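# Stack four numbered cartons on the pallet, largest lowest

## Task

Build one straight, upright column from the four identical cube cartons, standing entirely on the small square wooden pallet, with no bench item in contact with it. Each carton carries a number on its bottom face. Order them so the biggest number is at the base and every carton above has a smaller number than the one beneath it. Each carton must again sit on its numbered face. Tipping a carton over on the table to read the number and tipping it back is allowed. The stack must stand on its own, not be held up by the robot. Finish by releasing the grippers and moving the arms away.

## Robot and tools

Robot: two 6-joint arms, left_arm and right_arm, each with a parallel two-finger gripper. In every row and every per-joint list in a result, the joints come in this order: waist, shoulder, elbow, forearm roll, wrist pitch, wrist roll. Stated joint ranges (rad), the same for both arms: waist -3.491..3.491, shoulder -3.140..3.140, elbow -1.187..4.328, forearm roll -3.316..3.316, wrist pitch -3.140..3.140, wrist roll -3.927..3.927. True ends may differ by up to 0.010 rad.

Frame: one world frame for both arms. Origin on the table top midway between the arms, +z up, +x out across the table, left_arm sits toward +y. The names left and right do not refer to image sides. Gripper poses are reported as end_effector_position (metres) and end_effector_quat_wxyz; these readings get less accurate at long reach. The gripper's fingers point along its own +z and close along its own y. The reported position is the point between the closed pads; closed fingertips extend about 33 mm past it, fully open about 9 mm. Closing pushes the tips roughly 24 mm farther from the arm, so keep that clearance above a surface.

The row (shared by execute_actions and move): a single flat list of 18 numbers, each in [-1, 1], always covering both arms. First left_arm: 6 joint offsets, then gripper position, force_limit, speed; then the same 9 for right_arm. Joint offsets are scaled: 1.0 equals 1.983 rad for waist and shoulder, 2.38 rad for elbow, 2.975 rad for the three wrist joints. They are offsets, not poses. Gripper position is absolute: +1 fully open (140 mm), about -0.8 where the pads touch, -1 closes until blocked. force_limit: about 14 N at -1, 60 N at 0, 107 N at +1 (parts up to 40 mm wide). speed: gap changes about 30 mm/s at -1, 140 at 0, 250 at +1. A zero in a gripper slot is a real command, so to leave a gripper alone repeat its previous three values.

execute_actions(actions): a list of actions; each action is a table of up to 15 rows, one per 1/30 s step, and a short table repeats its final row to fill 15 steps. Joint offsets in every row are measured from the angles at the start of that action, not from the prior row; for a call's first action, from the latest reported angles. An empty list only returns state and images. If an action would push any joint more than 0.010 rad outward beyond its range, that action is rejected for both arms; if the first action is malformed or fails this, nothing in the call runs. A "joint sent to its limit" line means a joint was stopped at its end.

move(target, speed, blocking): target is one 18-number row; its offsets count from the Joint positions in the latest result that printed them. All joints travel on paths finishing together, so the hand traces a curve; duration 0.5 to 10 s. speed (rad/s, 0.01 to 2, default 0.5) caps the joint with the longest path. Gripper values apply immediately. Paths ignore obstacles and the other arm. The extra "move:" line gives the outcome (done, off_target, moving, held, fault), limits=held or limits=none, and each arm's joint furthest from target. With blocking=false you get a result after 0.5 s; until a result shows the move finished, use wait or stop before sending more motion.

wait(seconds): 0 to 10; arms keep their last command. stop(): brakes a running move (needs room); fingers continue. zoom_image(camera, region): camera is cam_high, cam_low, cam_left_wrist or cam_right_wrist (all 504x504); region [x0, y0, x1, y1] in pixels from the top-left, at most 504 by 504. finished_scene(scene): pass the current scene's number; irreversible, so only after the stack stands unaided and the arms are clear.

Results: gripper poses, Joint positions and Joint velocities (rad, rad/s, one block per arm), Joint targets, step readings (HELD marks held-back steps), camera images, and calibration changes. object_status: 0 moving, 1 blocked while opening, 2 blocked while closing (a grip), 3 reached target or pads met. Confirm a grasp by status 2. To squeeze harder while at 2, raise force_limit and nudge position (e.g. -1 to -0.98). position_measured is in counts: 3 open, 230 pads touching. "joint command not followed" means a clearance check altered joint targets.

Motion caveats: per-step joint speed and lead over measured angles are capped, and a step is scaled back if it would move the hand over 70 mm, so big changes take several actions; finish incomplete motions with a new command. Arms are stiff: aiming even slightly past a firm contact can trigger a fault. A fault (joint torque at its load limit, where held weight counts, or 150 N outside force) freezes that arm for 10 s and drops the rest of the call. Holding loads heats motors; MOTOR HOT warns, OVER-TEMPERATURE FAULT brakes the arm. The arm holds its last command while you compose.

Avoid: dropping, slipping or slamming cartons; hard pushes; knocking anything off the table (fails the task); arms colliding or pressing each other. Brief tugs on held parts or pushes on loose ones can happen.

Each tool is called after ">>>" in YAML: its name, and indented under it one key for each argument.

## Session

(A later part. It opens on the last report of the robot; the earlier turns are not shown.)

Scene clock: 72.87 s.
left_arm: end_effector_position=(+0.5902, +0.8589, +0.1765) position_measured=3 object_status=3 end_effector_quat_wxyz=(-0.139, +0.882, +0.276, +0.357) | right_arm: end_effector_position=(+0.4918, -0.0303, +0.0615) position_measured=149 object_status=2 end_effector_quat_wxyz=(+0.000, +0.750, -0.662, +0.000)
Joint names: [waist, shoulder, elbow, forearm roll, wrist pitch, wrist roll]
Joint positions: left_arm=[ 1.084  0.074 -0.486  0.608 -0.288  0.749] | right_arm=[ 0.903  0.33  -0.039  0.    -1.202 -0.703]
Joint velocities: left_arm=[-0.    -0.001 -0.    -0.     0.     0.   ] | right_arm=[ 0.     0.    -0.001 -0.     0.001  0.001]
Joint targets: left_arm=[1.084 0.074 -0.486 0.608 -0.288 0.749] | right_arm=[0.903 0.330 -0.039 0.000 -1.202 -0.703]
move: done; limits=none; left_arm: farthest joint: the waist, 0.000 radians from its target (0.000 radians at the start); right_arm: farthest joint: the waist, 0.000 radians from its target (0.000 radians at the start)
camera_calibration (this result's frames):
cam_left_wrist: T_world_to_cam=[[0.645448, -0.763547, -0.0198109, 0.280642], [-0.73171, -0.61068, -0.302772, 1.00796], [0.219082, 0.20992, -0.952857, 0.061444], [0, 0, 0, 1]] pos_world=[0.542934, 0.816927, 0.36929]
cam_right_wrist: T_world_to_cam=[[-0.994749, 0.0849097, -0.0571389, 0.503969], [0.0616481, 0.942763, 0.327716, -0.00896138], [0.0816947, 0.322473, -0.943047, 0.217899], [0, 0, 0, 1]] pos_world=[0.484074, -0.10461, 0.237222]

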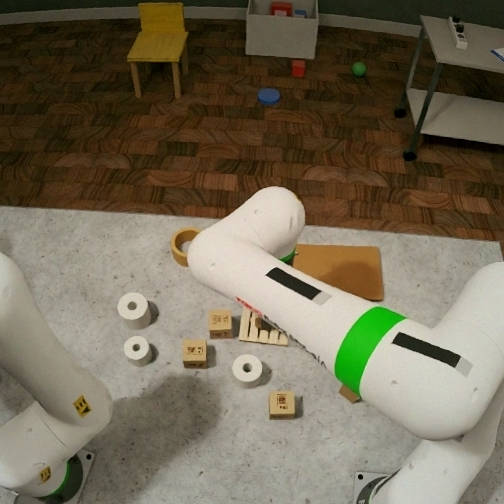

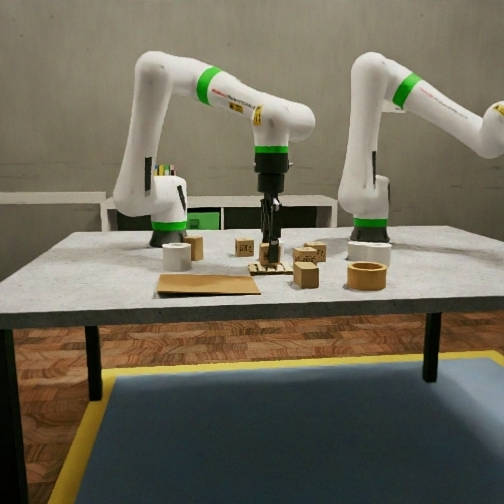

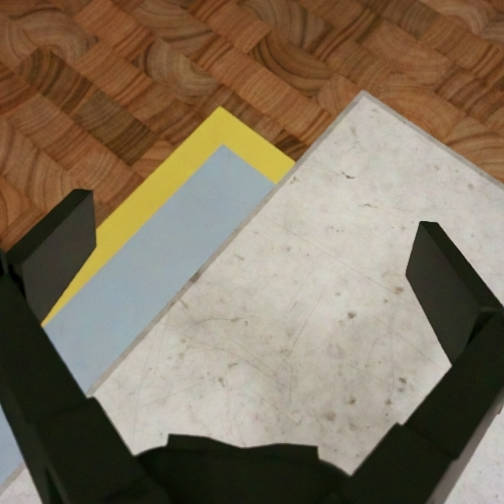

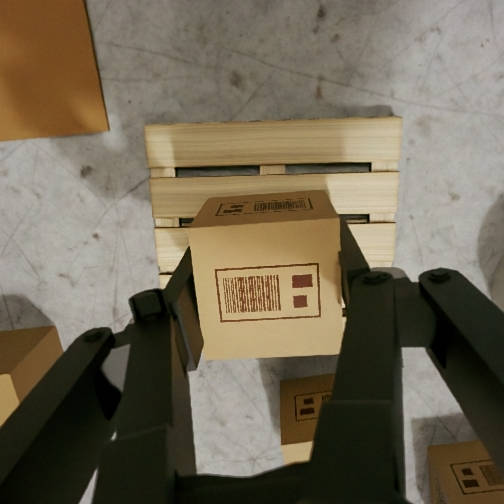

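>>> move:
  target: [0,0,0,0,0,0,1,0,0,0,0.0013,-0.0036,0,0.0038,0,-1,0,0]
  speed: 0.05

>>> move:
  target: [0,0,0,0,0,0,1,0,0,0,0,0,0,0,0,0.4,0,-0.5]

>>> move:
  target: [0,0,0,0,0,0,1,0,0,0,-0.0375,0.1035,0,-0.1078,0,0.4,0,0]
  speed: 0.4

>>> move:
  target: [0,0,0,0,0,0,1,0,0,0.1694,0.0489,0.0458,0,-0.004,-0.0793,0.4,0,0]
  speed: 0.5

>>> move:
  target: [0,0,0,0,0,0,1,0,0,0,0.03,-0.12,0,0.116,0,0.4,0,0]
  speed: 0.4

>>> move:
  target: [0,0,0,0,0,0,1,0,0,0,0,0,0,0,0,-1,0,0]

>>> move:
  target: [0,0,0,0,0,0,1,0,0,0,-0.03,0.12,0,-0.116,0,-1,0,0]
  speed: 0.5

>>> move:
  target: [0,0,0,0,0,0,1,0,0,-0.1694,-0.0489,-0.0458,0,0.004,0.0793,-1,0,0]
  speed: 0.5

>>> move:
  target: [0,0,0,0,0,0,1,0,0,0,0.0141,-0.0623,0,0.0593,0,-1,0,0]
  speed: 0.25

>>> zoom_image:
  camera: "cam_low"
  region: [210,170,330,290]

Scene clock: 74.67 s.
left_arm: end_effector_position=(+0.5902, +0.8589, +0.1765) position_measured=3 object_status=3 end_effector_quat_wxyz=(-0.139, +0.882, +0.276, +0.357) | right_arm: end_effector_position=(+0.4913, -0.0308, +0.0568) position_measured=149 object_status=2 end_effector_quat_wxyz=(-0.000, +0.750, -0.662, +0.000)
Joint names: [waist, shoulder, elbow, forearm roll, wrist pitch, wrist roll]
Joint positions: left_arm=[ 1.084  0.074 -0.486  0.608 -0.288  0.749] | right_arm=[ 0.903  0.332 -0.047  0.    -1.191 -0.703]
Joint velocities: left_arm=[-0.001  0.001  0.     0.002 -0.    -0.002] | right_arm=[ 0.     0.001 -0.001 -0.     0.001 -0.   ]
Joint targets: left_arm=[1.084 0.074 -0.486 0.608 -0.288 0.749] | right_arm=[0.903 0.332 -0.047 0.000 -1.191 -0.703]
move: done; limits=none; left_arm: farthest joint: the waist, 0.000 radians from its target (0.000 radians at the start); right_arm: farthest joint: the waist, 0.000 radians from its target (0.000 radians at the start)
camera_calibration (this result's frames):
cam_left_wrist: T_world_to_cam=[[0.645448, -0.763547, -0.0198111, 0.280642], [-0.73171, -0.61068, -0.302772, 1.00796], [0.219082, 0.20992, -0.952857, 0.0614439], [0, 0, 0, 1]] pos_world=[0.542934, 0.816927, 0.36929]
cam_right_wrist: T_world_to_cam=[[-0.994744, 0.084902, -0.057239, 0.503279], [0.0615978, 0.942724, 0.327838, -0.00687477], [0.0817946, 0.322589, -0.942998, 0.21355], [0, 0, 0, 1]] pos_world=[0.483589, -0.105137, 0.232438]

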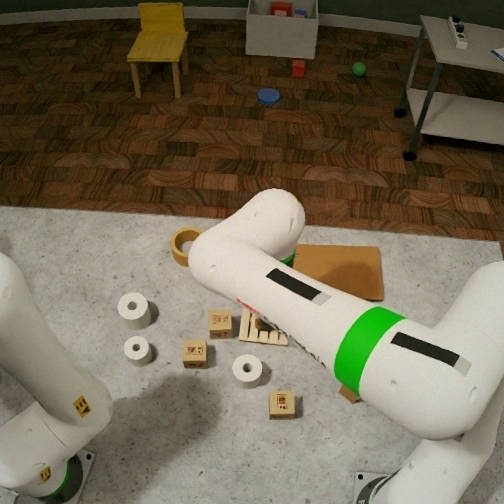

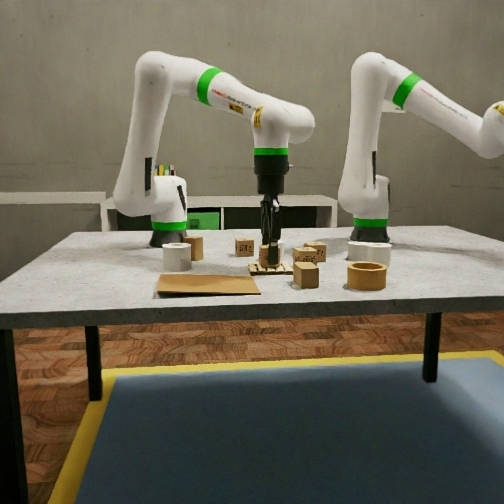

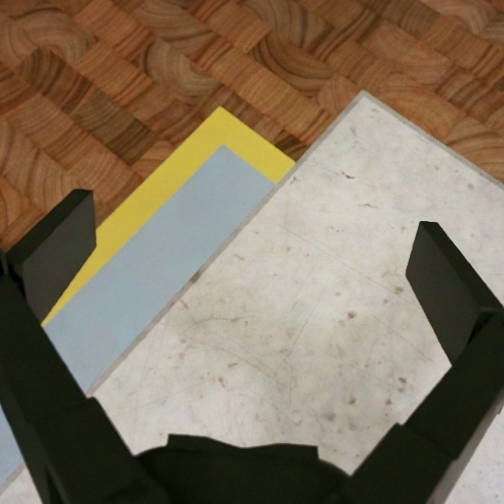

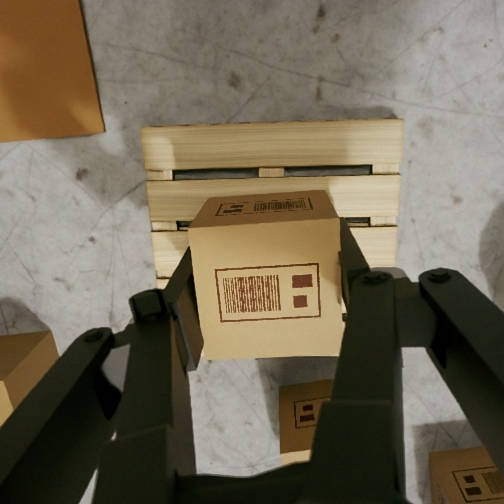

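Scene clock: 75.43 s.
left_arm: end_effector_position=(+0.5902, +0.8589, +0.1765) position_measured=3 object_status=3 end_effector_quat_wxyz=(-0.139, +0.882, +0.276, +0.357) | right_arm: end_effector_position=(+0.4913, -0.0308, +0.0567) position_measured=78 object_status=3 end_effector_quat_wxyz=(-0.000, +0.750, -0.662, +0.000)
Joint names: [waist, shoulder, elbow, forearm roll, wrist pitch, wrist roll]
Joint positions: left_arm=[ 1.084  0.074 -0.486  0.608 -0.288  0.749] | right_arm=[ 0.903  0.332 -0.047  0.    -1.191 -0.703]
Joint velocities: left_arm=[-0.001 -0.002 -0.001  0.     0.    -0.001] | right_arm=[ 0.001  0.     0.    -0.    -0.     0.   ]
Joint targets: left_arm=[1.084 0.074 -0.486 0.608 -0.288 0.749] | right_arm=[0.903 0.332 -0.047 0.000 -1.191 -0.703]
move: done; limits=none; left_arm: farthest joint: the waist, 0.000 radians from its target (0.000 radians at the start); right_arm: farthest joint: the waist, 0.000 radians from its target (0.000 radians at the start)
camera_calibration (this result's frames):
cam_left_wrist: T_world_to_cam=[[0.645448, -0.763547, -0.0198109, 0.280642], [-0.73171, -0.61068, -0.302772, 1.00796], [0.219082, 0.209919, -0.952857, 0.0614441], [0, 0, 0, 1]] pos_world=[0.542934, 0.816927, 0.36929]
cam_right_wrist: T_world_to_cam=[[-0.994744, 0.0849016, -0.0572354, 0.503276], [0.0615989, 0.942725, 0.327833, -0.00686803], [0.0817908, 0.322584, -0.943, 0.21354], [0, 0, 0, 1]] pos_world=[0.483588, -0.105139, 0.232425]

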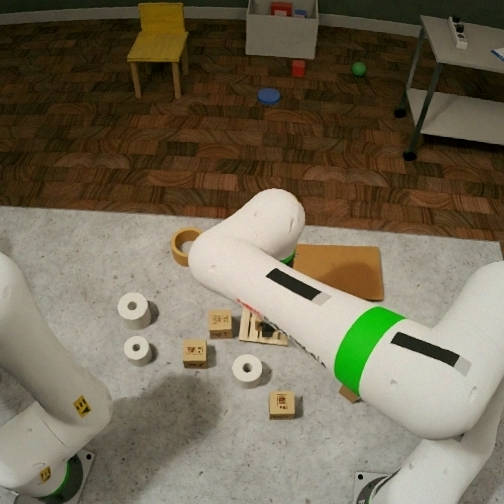

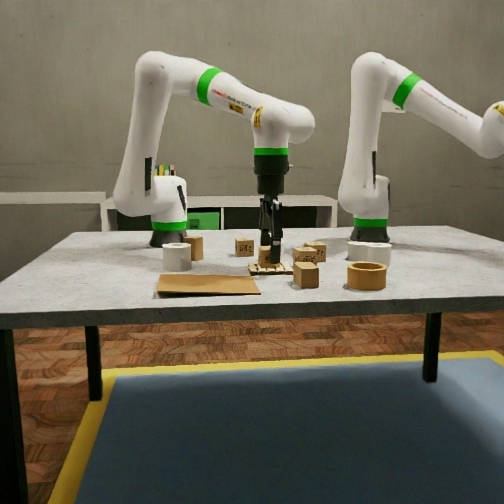

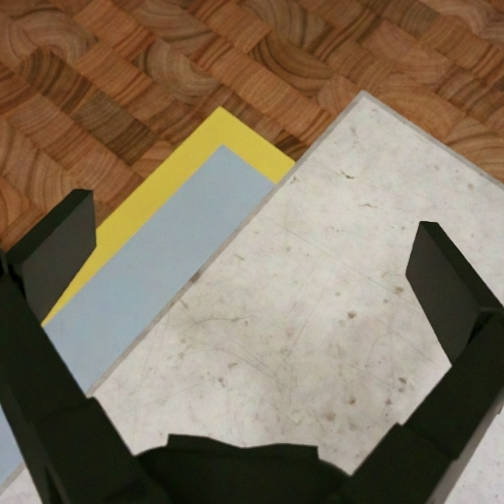

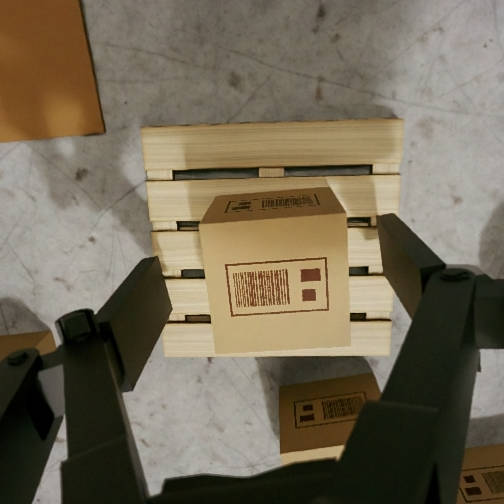

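Scene clock: 76.73 s.
left_arm: end_effector_position=(+0.5902, +0.8589, +0.1765) position_measured=3 object_status=3 end_effector_quat_wxyz=(-0.139, +0.882, +0.276, +0.357) | right_arm: end_effector_position=(+0.4918, -0.0303, +0.1996) position_measured=78 object_status=3 end_effector_quat_wxyz=(-0.000, +0.750, -0.662, +0.000)
Joint names: [waist, shoulder, elbow, forearm roll, wrist pitch, wrist roll]
Joint positions: left_arm=[ 1.084  0.074 -0.486  0.608 -0.288  0.749] | right_arm=[ 0.903  0.258  0.199  0.    -1.512 -0.703]
Joint velocities: left_arm=[ 0.001 -0.001 -0.001 -0.001 -0.    -0.001] | right_arm=[-0.    -0.     0.001  0.    -0.001  0.   ]
Joint targets: left_arm=[1.084 0.074 -0.486 0.608 -0.288 0.749] | right_arm=[0.903 0.258 0.199 0.000 -1.512 -0.703]
move: done; limits=none; left_arm: farthest joint: the waist, 0.000 radians from its target (0.000 radians at the start); right_arm: farthest joint: the waist, 0.000 radians from its target (0.000 radians at the start)
camera_calibration (this result's frames):
cam_left_wrist: T_world_to_cam=[[0.645448, -0.763547, -0.0198108, 0.280642], [-0.73171, -0.61068, -0.302772, 1.00796], [0.219083, 0.209919, -0.952857, 0.061444], [0, 0, 0, 1]] pos_world=[0.542934, 0.816927, 0.36929]
cam_right_wrist: T_world_to_cam=[[-0.994741, 0.0849418, -0.0572287, 0.51187], [0.0616412, 0.94273, 0.32781, -0.0542162], [0.081796, 0.322559, -0.943009, 0.348052], [0, 0, 0, 1]] pos_world=[0.484051, -0.104635, 0.375282]

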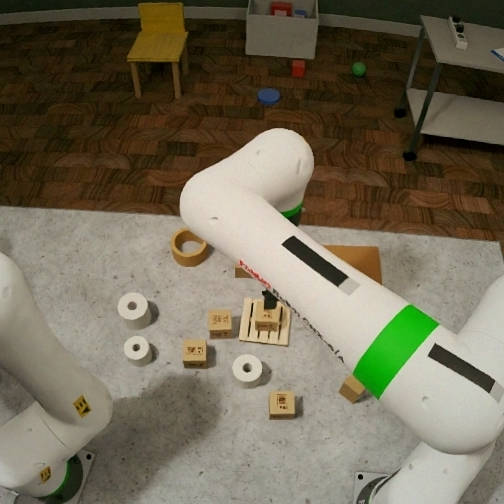

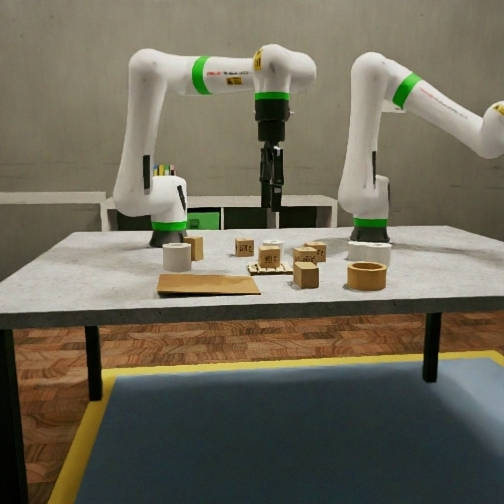

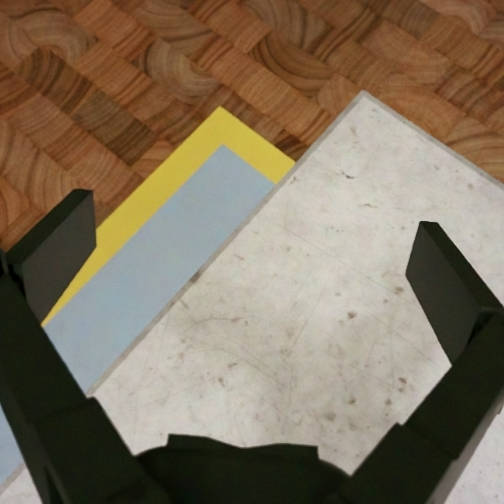

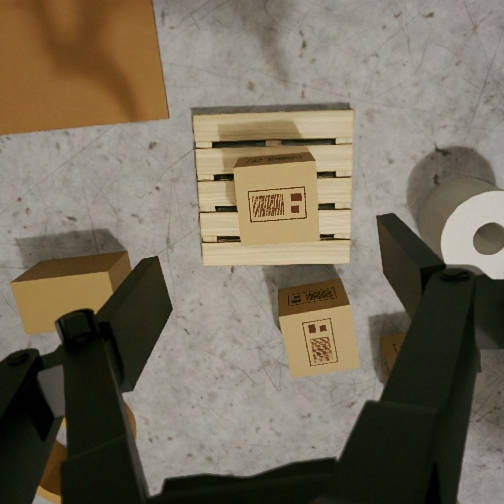

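Scene clock: 77.93 s.
left_arm: end_effector_position=(+0.5902, +0.8589, +0.1765) position_measured=3 object_status=3 end_effector_quat_wxyz=(-0.139, +0.882, +0.276, +0.357) | right_arm: end_effector_position=(+0.3810, +0.1384, +0.1928) position_measured=78 object_status=3 end_effector_quat_wxyz=(-0.000, +0.782, -0.624, +0.000)
Joint names: [waist, shoulder, elbow, forearm roll, wrist pitch, wrist roll]
Joint positions: left_arm=[ 1.084  0.074 -0.486  0.608 -0.288  0.749] | right_arm=[ 1.239  0.355  0.308  0.    -1.524 -0.939]
Joint velocities: left_arm=[ 0.001  0.001 -0.    -0.    -0.     0.002] | right_arm=[ 0.002  0.     0.     0.001  0.    -0.   ]
Joint targets: left_arm=[1.084 0.074 -0.486 0.608 -0.288 0.749] | right_arm=[1.239 0.355 0.308 0.000 -1.524 -0.939]
move: done; limits=none; left_arm: farthest joint: the waist, 0.000 radians from its target (0.000 radians at the start); right_arm: farthest joint: the waist, 0.000 radians from its target (0.336 radians at the start)
camera_calibration (this result's frames):
cam_left_wrist: T_world_to_cam=[[0.645448, -0.763547, -0.0198112, 0.280643], [-0.73171, -0.61068, -0.302772, 1.00796], [0.219082, 0.20992, -0.952857, 0.0614439], [0, 0, 0, 1]] pos_world=[0.542934, 0.816927, 0.36929]
cam_right_wrist: T_world_to_cam=[[-0.998249, -0.0147801, -0.05727, 0.402037], [-0.0327935, 0.944125, 0.327953, -0.168472], [0.0492229, 0.329256, -0.942957, 0.307719], [0, 0, 0, 1]] pos_world=[0.380662, 0.0636823, 0.368441]

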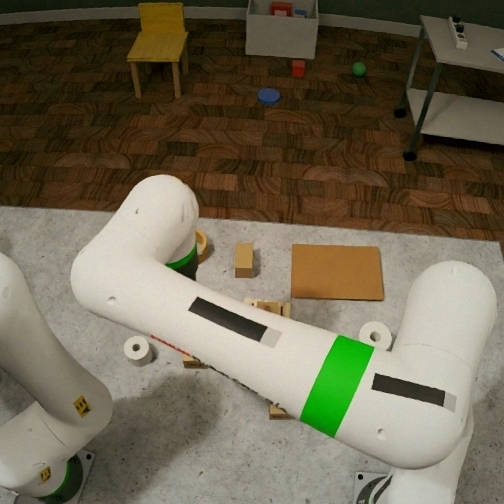

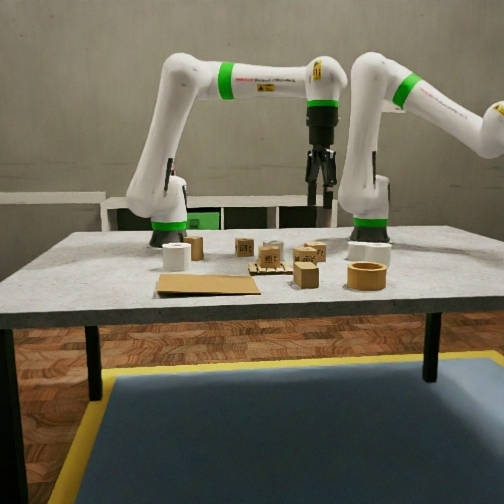

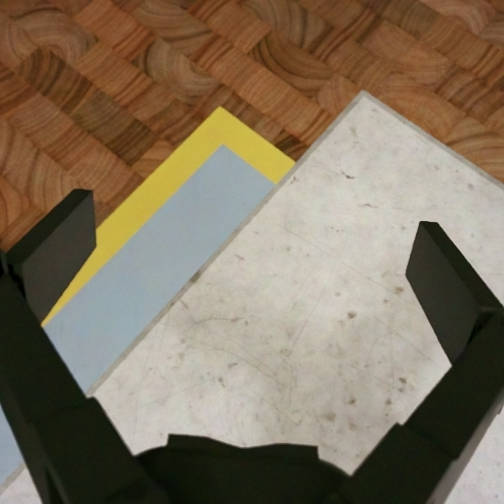

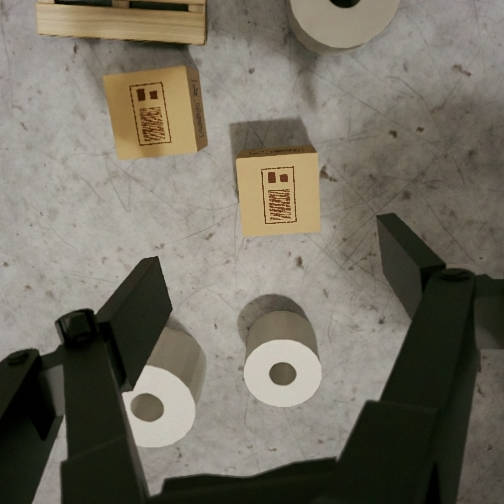

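Scene clock: 79.30 s.
left_arm: end_effector_position=(+0.5902, +0.8589, +0.1765) position_measured=3 object_status=3 end_effector_quat_wxyz=(-0.139, +0.882, +0.276, +0.357) | right_arm: end_effector_position=(+0.3772, +0.1297, +0.0395) position_measured=78 object_status=3 end_effector_quat_wxyz=(-0.000, +0.782, -0.624, +0.000)
Joint names: [waist, shoulder, elbow, forearm roll, wrist pitch, wrist roll]
Joint positions: left_arm=[ 1.084  0.074 -0.486  0.608 -0.288  0.749] | right_arm=[ 1.239  0.415  0.023  0.    -1.179 -0.939]
Joint velocities: left_arm=[-0.     0.003 -0.     0.    -0.     0.   ] | right_arm=[-0.     0.    -0.001 -0.     0.001  0.001]
Joint targets: left_arm=[1.084 0.074 -0.486 0.608 -0.288 0.749] | right_arm=[1.239 0.415 0.023 0.000 -1.179 -0.939]
move: done; limits=none; left_arm: farthest joint: the waist, 0.000 radians from its target (0.000 radians at the start); right_arm: farthest joint: the waist, 0.000 radians from its target (0.000 radians at the start)
camera_calibration (this result's frames):
cam_left_wrist: T_world_to_cam=[[0.645448, -0.763547, -0.0198111, 0.280642], [-0.73171, -0.61068, -0.302772, 1.00796], [0.219082, 0.20992, -0.952857, 0.061444], [0, 0, 0, 1]] pos_world=[0.542934, 0.816927, 0.36929]
cam_right_wrist: T_world_to_cam=[[-0.998248, -0.0148428, -0.0572706, 0.38935], [-0.0328543, 0.944114, 0.327977, -0.11009], [0.0492019, 0.329284, -0.942948, 0.16629], [0, 0, 0, 1]] pos_world=[0.376869, 0.0549602, 0.215208]

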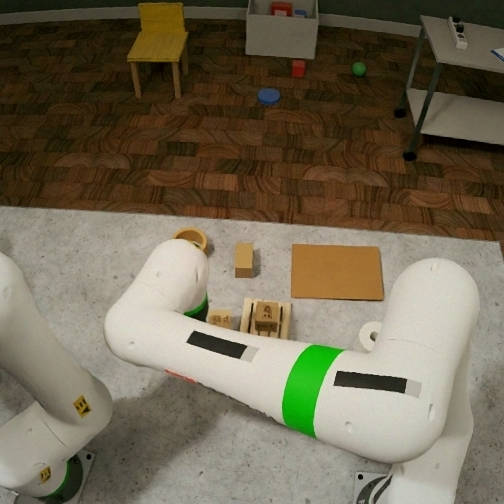

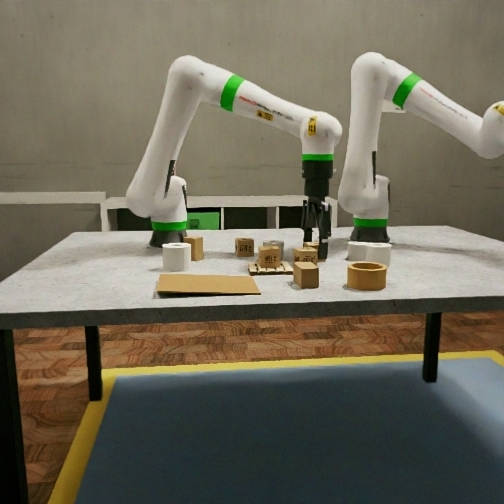

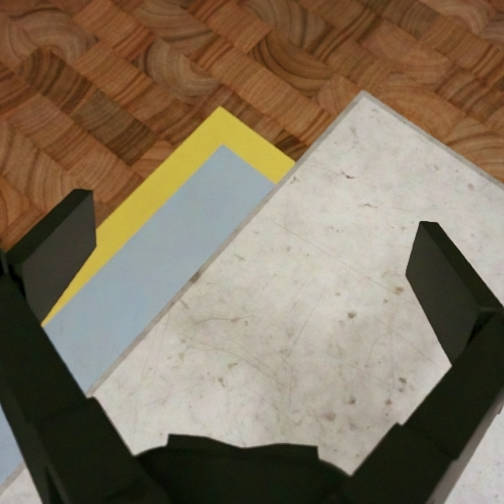

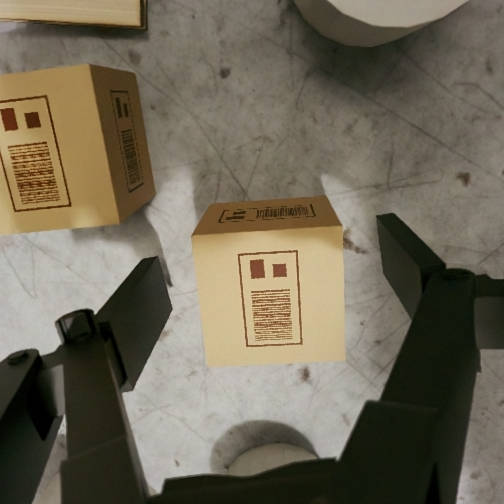

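Scene clock: 79.83 s.
left_arm: end_effector_position=(+0.5902, +0.8589, +0.1765) position_measured=3 object_status=3 end_effector_quat_wxyz=(-0.139, +0.882, +0.276, +0.357) | right_arm: end_effector_position=(+0.3772, +0.1297, +0.0395) position_measured=150 object_status=2 end_effector_quat_wxyz=(-0.000, +0.782, -0.624, +0.000)
Joint names: [waist, shoulder, elbow, forearm roll, wrist pitch, wrist roll]
Joint positions: left_arm=[ 1.084  0.074 -0.486  0.608 -0.288  0.749] | right_arm=[ 1.239  0.415  0.023  0.    -1.179 -0.939]
Joint velocities: left_arm=[ 0.001 -0.     0.     0.002  0.    -0.   ] | right_arm=[ 0.  0. -0.  0.  0. -0.]
Joint targets: left_arm=[1.084 0.074 -0.486 0.608 -0.288 0.749] | right_arm=[1.239 0.415 0.023 0.000 -1.179 -0.939]
move: done; limits=none; left_arm: farthest joint: the waist, 0.000 radians from its target (0.000 radians at the start); right_arm: farthest joint: the waist, 0.000 radians from its target (0.000 radians at the start)
camera_calibration (this result's frames):
cam_left_wrist: T_world_to_cam=[[0.645448, -0.763547, -0.0198111, 0.280642], [-0.73171, -0.61068, -0.302772, 1.00796], [0.219082, 0.20992, -0.952857, 0.061444], [0, 0, 0, 1]] pos_world=[0.542934, 0.816927, 0.36929]
cam_right_wrist: T_world_to_cam=[[-0.998248, -0.0148428, -0.0572688, 0.389348], [-0.0328535, 0.944116, 0.327973, -0.110083], [0.0492003, 0.32928, -0.94295, 0.166279], [0, 0, 0, 1]] pos_world=[0.376868, 0.0549581, 0.215194]

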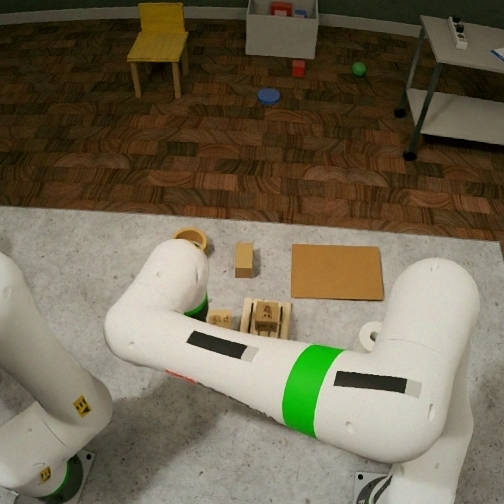

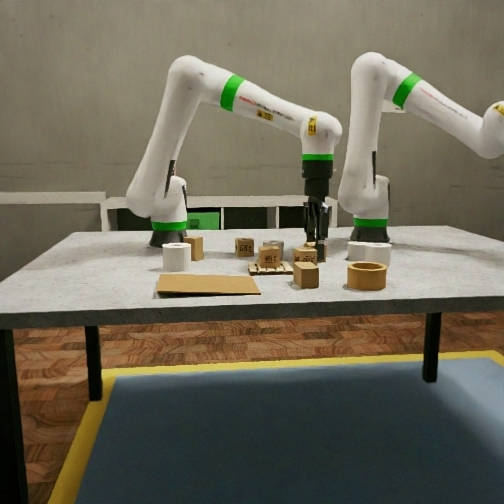

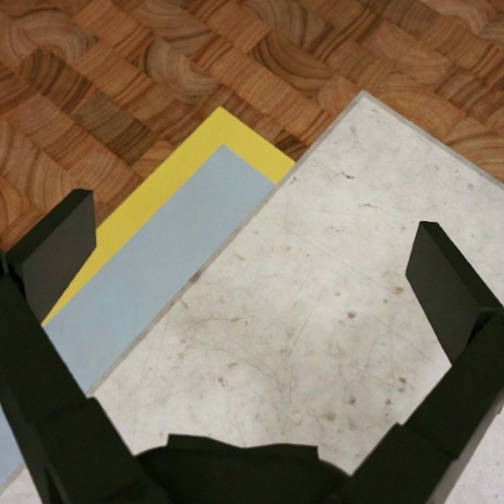

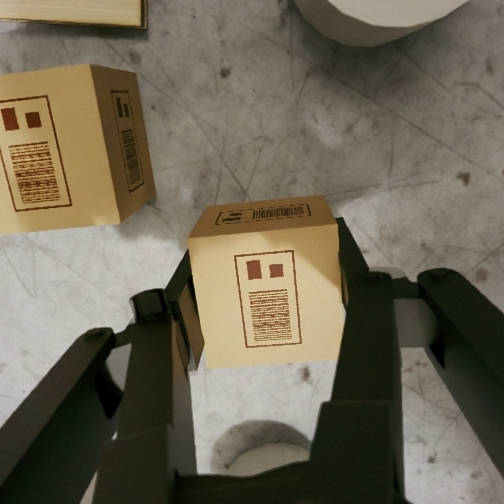

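Scene clock: 81.03 s.
left_arm: end_effector_position=(+0.5902, +0.8589, +0.1765) position_measured=3 object_status=3 end_effector_quat_wxyz=(-0.139, +0.882, +0.276, +0.357) | right_arm: end_effector_position=(+0.3809, +0.1384, +0.1927) position_measured=150 object_status=2 end_effector_quat_wxyz=(-0.000, +0.782, -0.624, +0.000)
Joint names: [waist, shoulder, elbow, forearm roll, wrist pitch, wrist roll]
Joint positions: left_arm=[ 1.084  0.074 -0.486  0.608 -0.288  0.749] | right_arm=[ 1.239  0.355  0.308  0.    -1.524 -0.939]
Joint velocities: left_arm=[-0.    -0.002 -0.    -0.    -0.    -0.001] | right_arm=[ 0.    -0.     0.001  0.    -0.001  0.   ]
Joint targets: left_arm=[1.084 0.074 -0.486 0.608 -0.288 0.749] | right_arm=[1.239 0.355 0.308 0.000 -1.524 -0.939]
move: done; limits=none; left_arm: farthest joint: the waist, 0.000 radians from its target (0.000 radians at the start); right_arm: farthest joint: the waist, 0.000 radians from its target (0.000 radians at the start)
camera_calibration (this result's frames):
cam_left_wrist: T_world_to_cam=[[0.645448, -0.763547, -0.019811, 0.280642], [-0.73171, -0.61068, -0.302772, 1.00796], [0.219082, 0.209919, -0.952857, 0.0614441], [0, 0, 0, 1]] pos_world=[0.542934, 0.816927, 0.36929]
cam_right_wrist: T_world_to_cam=[[-0.998249, -0.0147997, -0.0572661, 0.40202], [-0.0328103, 0.944127, 0.327944, -0.168471], [0.049213, 0.329249, -0.94296, 0.307699], [0, 0, 0, 1]] pos_world=[0.380646, 0.0636984, 0.368419]

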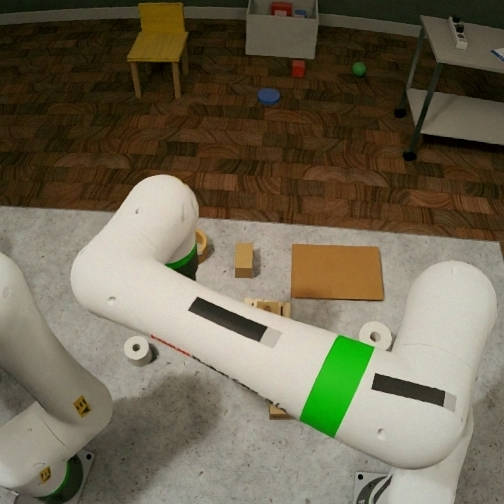

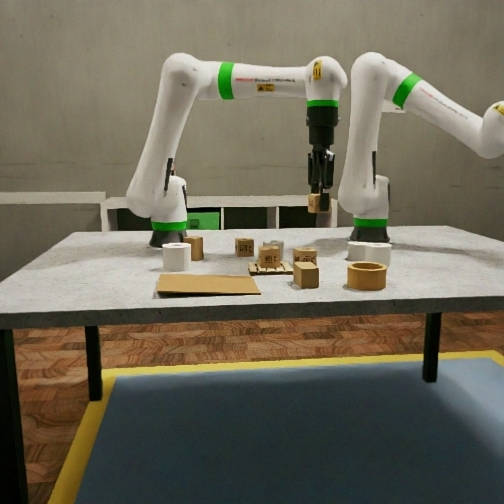

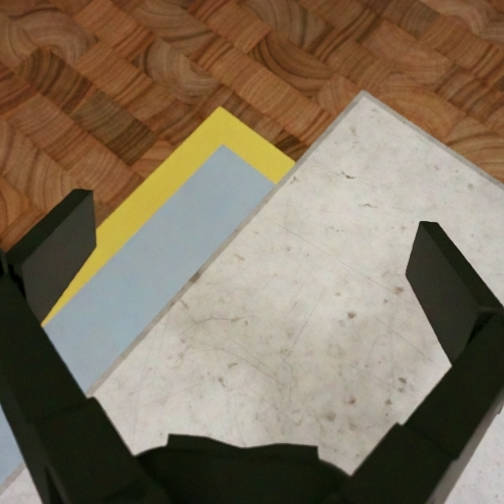

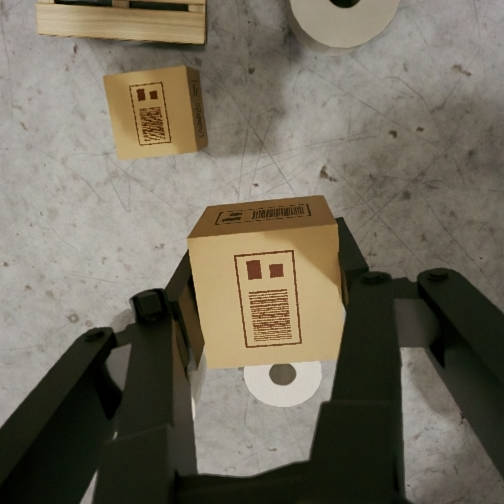

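Scene clock: 82.23 s.
left_arm: end_effector_position=(+0.5902, +0.8589, +0.1765) position_measured=3 object_status=3 end_effector_quat_wxyz=(-0.139, +0.882, +0.276, +0.357) | right_arm: end_effector_position=(+0.4918, -0.0303, +0.1996) position_measured=150 object_status=2 end_effector_quat_wxyz=(-0.000, +0.750, -0.662, +0.000)
Joint names: [waist, shoulder, elbow, forearm roll, wrist pitch, wrist roll]
Joint positions: left_arm=[ 1.084  0.074 -0.486  0.608 -0.288  0.749] | right_arm=[ 0.903  0.258  0.199  0.    -1.512 -0.703]
Joint velocities: left_arm=[ 0.001  0.    -0.001  0.     0.     0.   ] | right_arm=[-0.001 -0.001 -0.    -0.001 -0.     0.001]
Joint targets: left_arm=[1.084 0.074 -0.486 0.608 -0.288 0.749] | right_arm=[0.903 0.258 0.199 0.000 -1.512 -0.703]
move: done; limits=none; left_arm: farthest joint: the waist, 0.000 radians from its target (0.000 radians at the start); right_arm: farthest joint: the waist, 0.000 radians from its target (0.336 radians at the start)
camera_calibration (this result's frames):
cam_left_wrist: T_world_to_cam=[[0.645448, -0.763547, -0.0198109, 0.280642], [-0.73171, -0.61068, -0.302772, 1.00796], [0.219082, 0.20992, -0.952857, 0.061444], [0, 0, 0, 1]] pos_world=[0.542934, 0.816927, 0.36929]
cam_right_wrist: T_world_to_cam=[[-0.994743, 0.0849251, -0.057223, 0.511856], [0.0616278, 0.942734, 0.327804, -0.0542169], [0.0817848, 0.322554, -0.943011, 0.348032], [0, 0, 0, 1]] pos_world=[0.484043, -0.104617, 0.375261]

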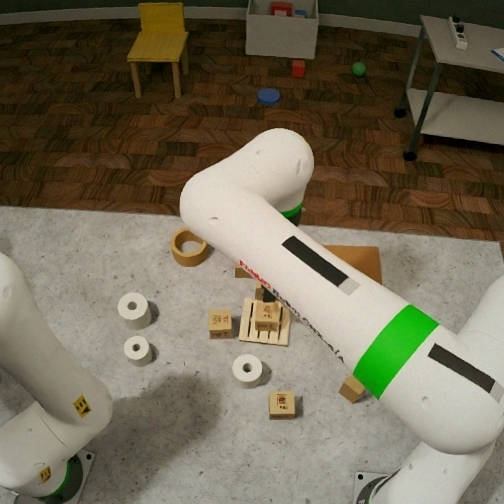

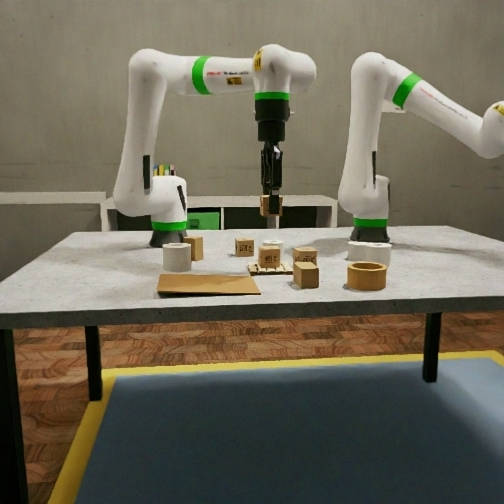

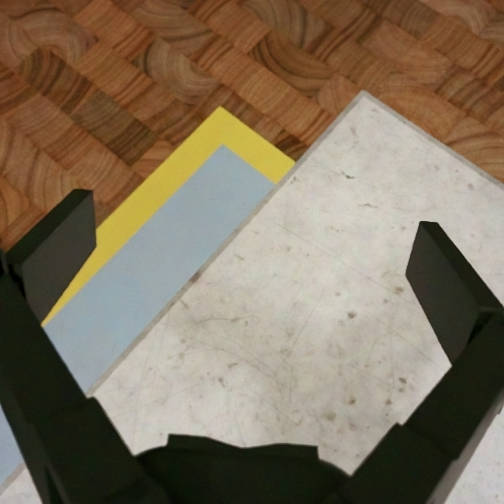

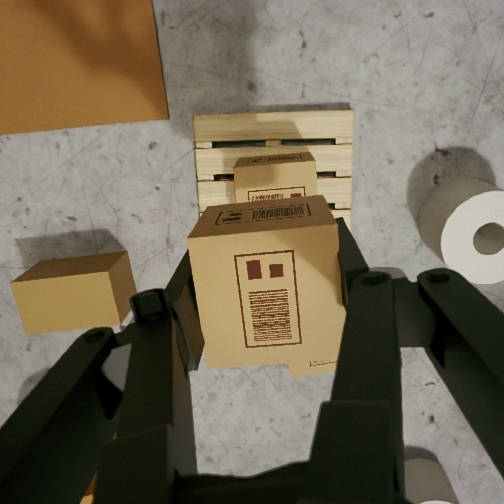

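Scene clock: 83.37 s.
left_arm: end_effector_position=(+0.5902, +0.8589, +0.1765) position_measured=3 object_status=3 end_effector_quat_wxyz=(-0.139, +0.882, +0.276, +0.357) | right_arm: end_effector_position=(+0.4918, -0.0303, +0.1217) position_measured=150 object_status=2 end_effector_quat_wxyz=(-0.000, +0.750, -0.662, +0.000)
Joint names: [waist, shoulder, elbow, forearm roll, wrist pitch, wrist roll]
Joint positions: left_arm=[ 1.084  0.074 -0.486  0.608 -0.288  0.749] | right_arm=[ 0.903  0.286  0.051  0.    -1.335 -0.703]
Joint velocities: left_arm=[-0.    -0.001  0.     0.    -0.     0.003] | right_arm=[ 0.001  0.    -0.001 -0.001  0.001  0.001]
Joint targets: left_arm=[1.084 0.074 -0.486 0.608 -0.288 0.749] | right_arm=[0.903 0.286 0.051 0.000 -1.335 -0.703]
move: done; limits=none; left_arm: farthest joint: the waist, 0.000 radians from its target (0.000 radians at the start); right_arm: farthest joint: the waist, 0.000 radians from its target (0.000 radians at the start)
camera_calibration (this result's frames):
cam_left_wrist: T_world_to_cam=[[0.645448, -0.763547, -0.019811, 0.280642], [-0.73171, -0.61068, -0.302772, 1.00796], [0.219083, 0.20992, -0.952857, 0.0614439], [0, 0, 0, 1]] pos_world=[0.542934, 0.816927, 0.36929]
cam_right_wrist: T_world_to_cam=[[-0.994736, 0.0849278, -0.0573432, 0.507439], [0.0615784, 0.942685, 0.327954, -0.0286824], [0.0819089, 0.322696, -0.942952, 0.274503], [0, 0, 0, 1]] pos_world=[0.48405, -0.104638, 0.297348]

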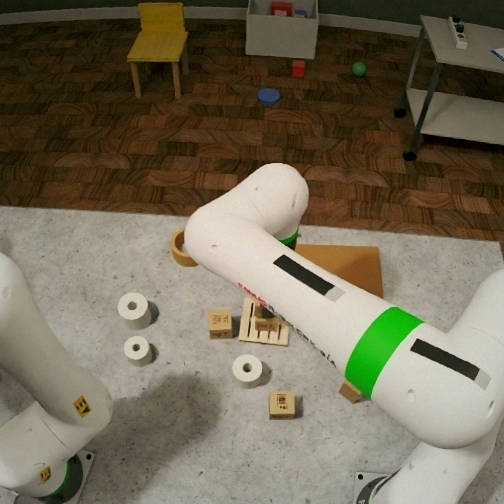

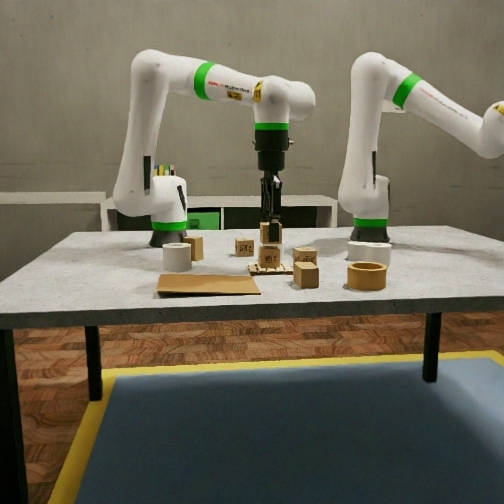

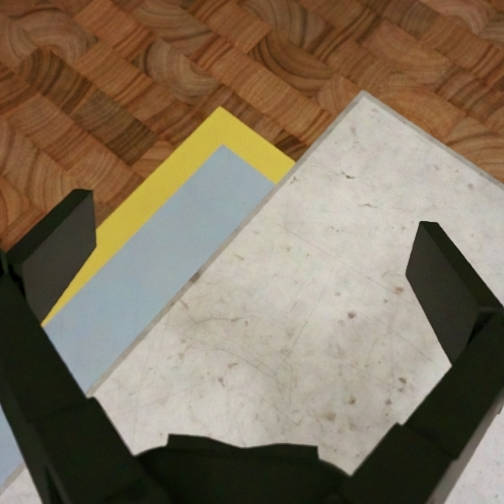

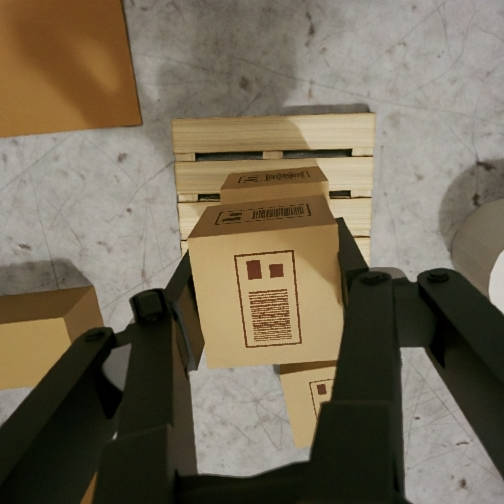

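Region (210, 170, 330, 290) of cam_low's 504x504 image, scaled by 4.200, with more detail than that image has.

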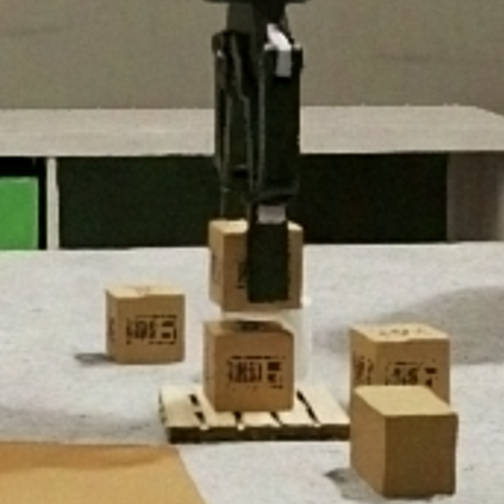

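>>> move:
  target: [0,0,0,0,0,0,1,0,0,-0.0037,0,-0.0105,0,0.0084,0,-1,0,0]
  speed: 0.08

>>> zoom_image:
  camera: "cam_low"
  region: [210,170,330,290]

Scene clock: 84.70 s.
left_arm: end_effector_position=(+0.5902, +0.8589, +0.1765) position_measured=3 object_status=3 end_effector_quat_wxyz=(-0.139, +0.882, +0.276, +0.357) | right_arm: end_effector_position=(+0.4922, -0.0356, +0.1113) position_measured=150 object_status=2 end_effector_quat_wxyz=(-0.000, +0.747, -0.665, +0.000)
Joint names: [waist, shoulder, elbow, forearm roll, wrist pitch, wrist roll]
Joint positions: left_arm=[ 1.084  0.074 -0.486  0.608 -0.288  0.749] | right_arm=[ 0.895  0.286  0.026  0.    -1.31  -0.703]
Joint velocities: left_arm=[-0.001 -0.002 -0.001 -0.     0.    -0.001] | right_arm=[-0.001 -0.    -0.001  0.001  0.001 -0.001]
Joint targets: left_arm=[1.084 0.074 -0.486 0.608 -0.288 0.749] | right_arm=[0.895 0.286 0.026 0.000 -1.310 -0.703]
move: done; limits=none; left_arm: farthest joint: the waist, 0.000 radians from its target (0.000 radians at the start); right_arm: farthest joint: the waist, 0.000 radians from its target (0.007 radians at the start)
camera_calibration (this result's frames):
cam_left_wrist: T_world_to_cam=[[0.645448, -0.763547, -0.0198108, 0.280642], [-0.73171, -0.61068, -0.302772, 1.00796], [0.219082, 0.209919, -0.952857, 0.0614442], [0, 0, 0, 1]] pos_world=[0.542934, 0.816927, 0.36929]
cam_right_wrist: T_world_to_cam=[[-0.994088, 0.0922036, -0.0573342, 0.507654], [0.0684777, 0.942212, 0.327945, -0.0237505], [0.0842587, 0.32208, -0.942956, 0.265193], [0, 0, 0, 1]] pos_world=[0.483934, -0.109843, 0.28696]

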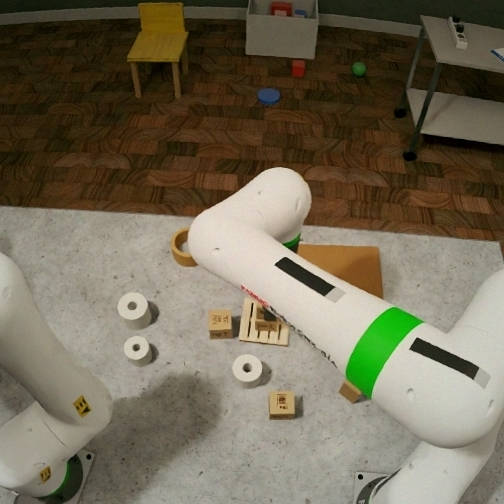

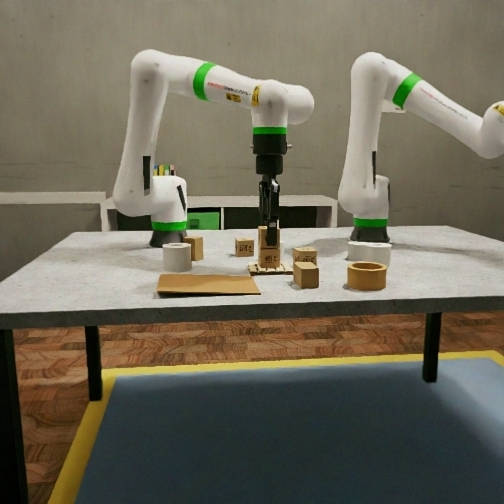

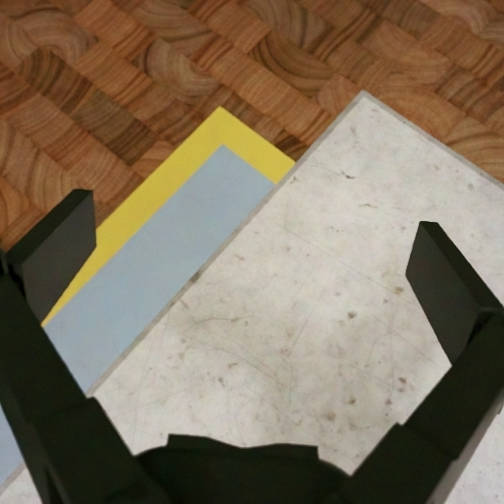

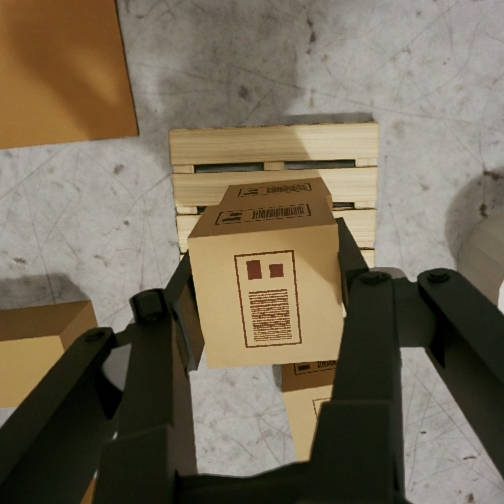

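Region (210, 170, 330, 290) of cam_low's 504x504 image, scaled by 4.200, with more detail than that image has.

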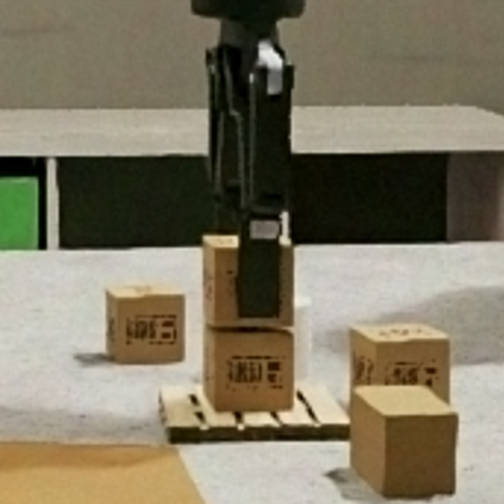

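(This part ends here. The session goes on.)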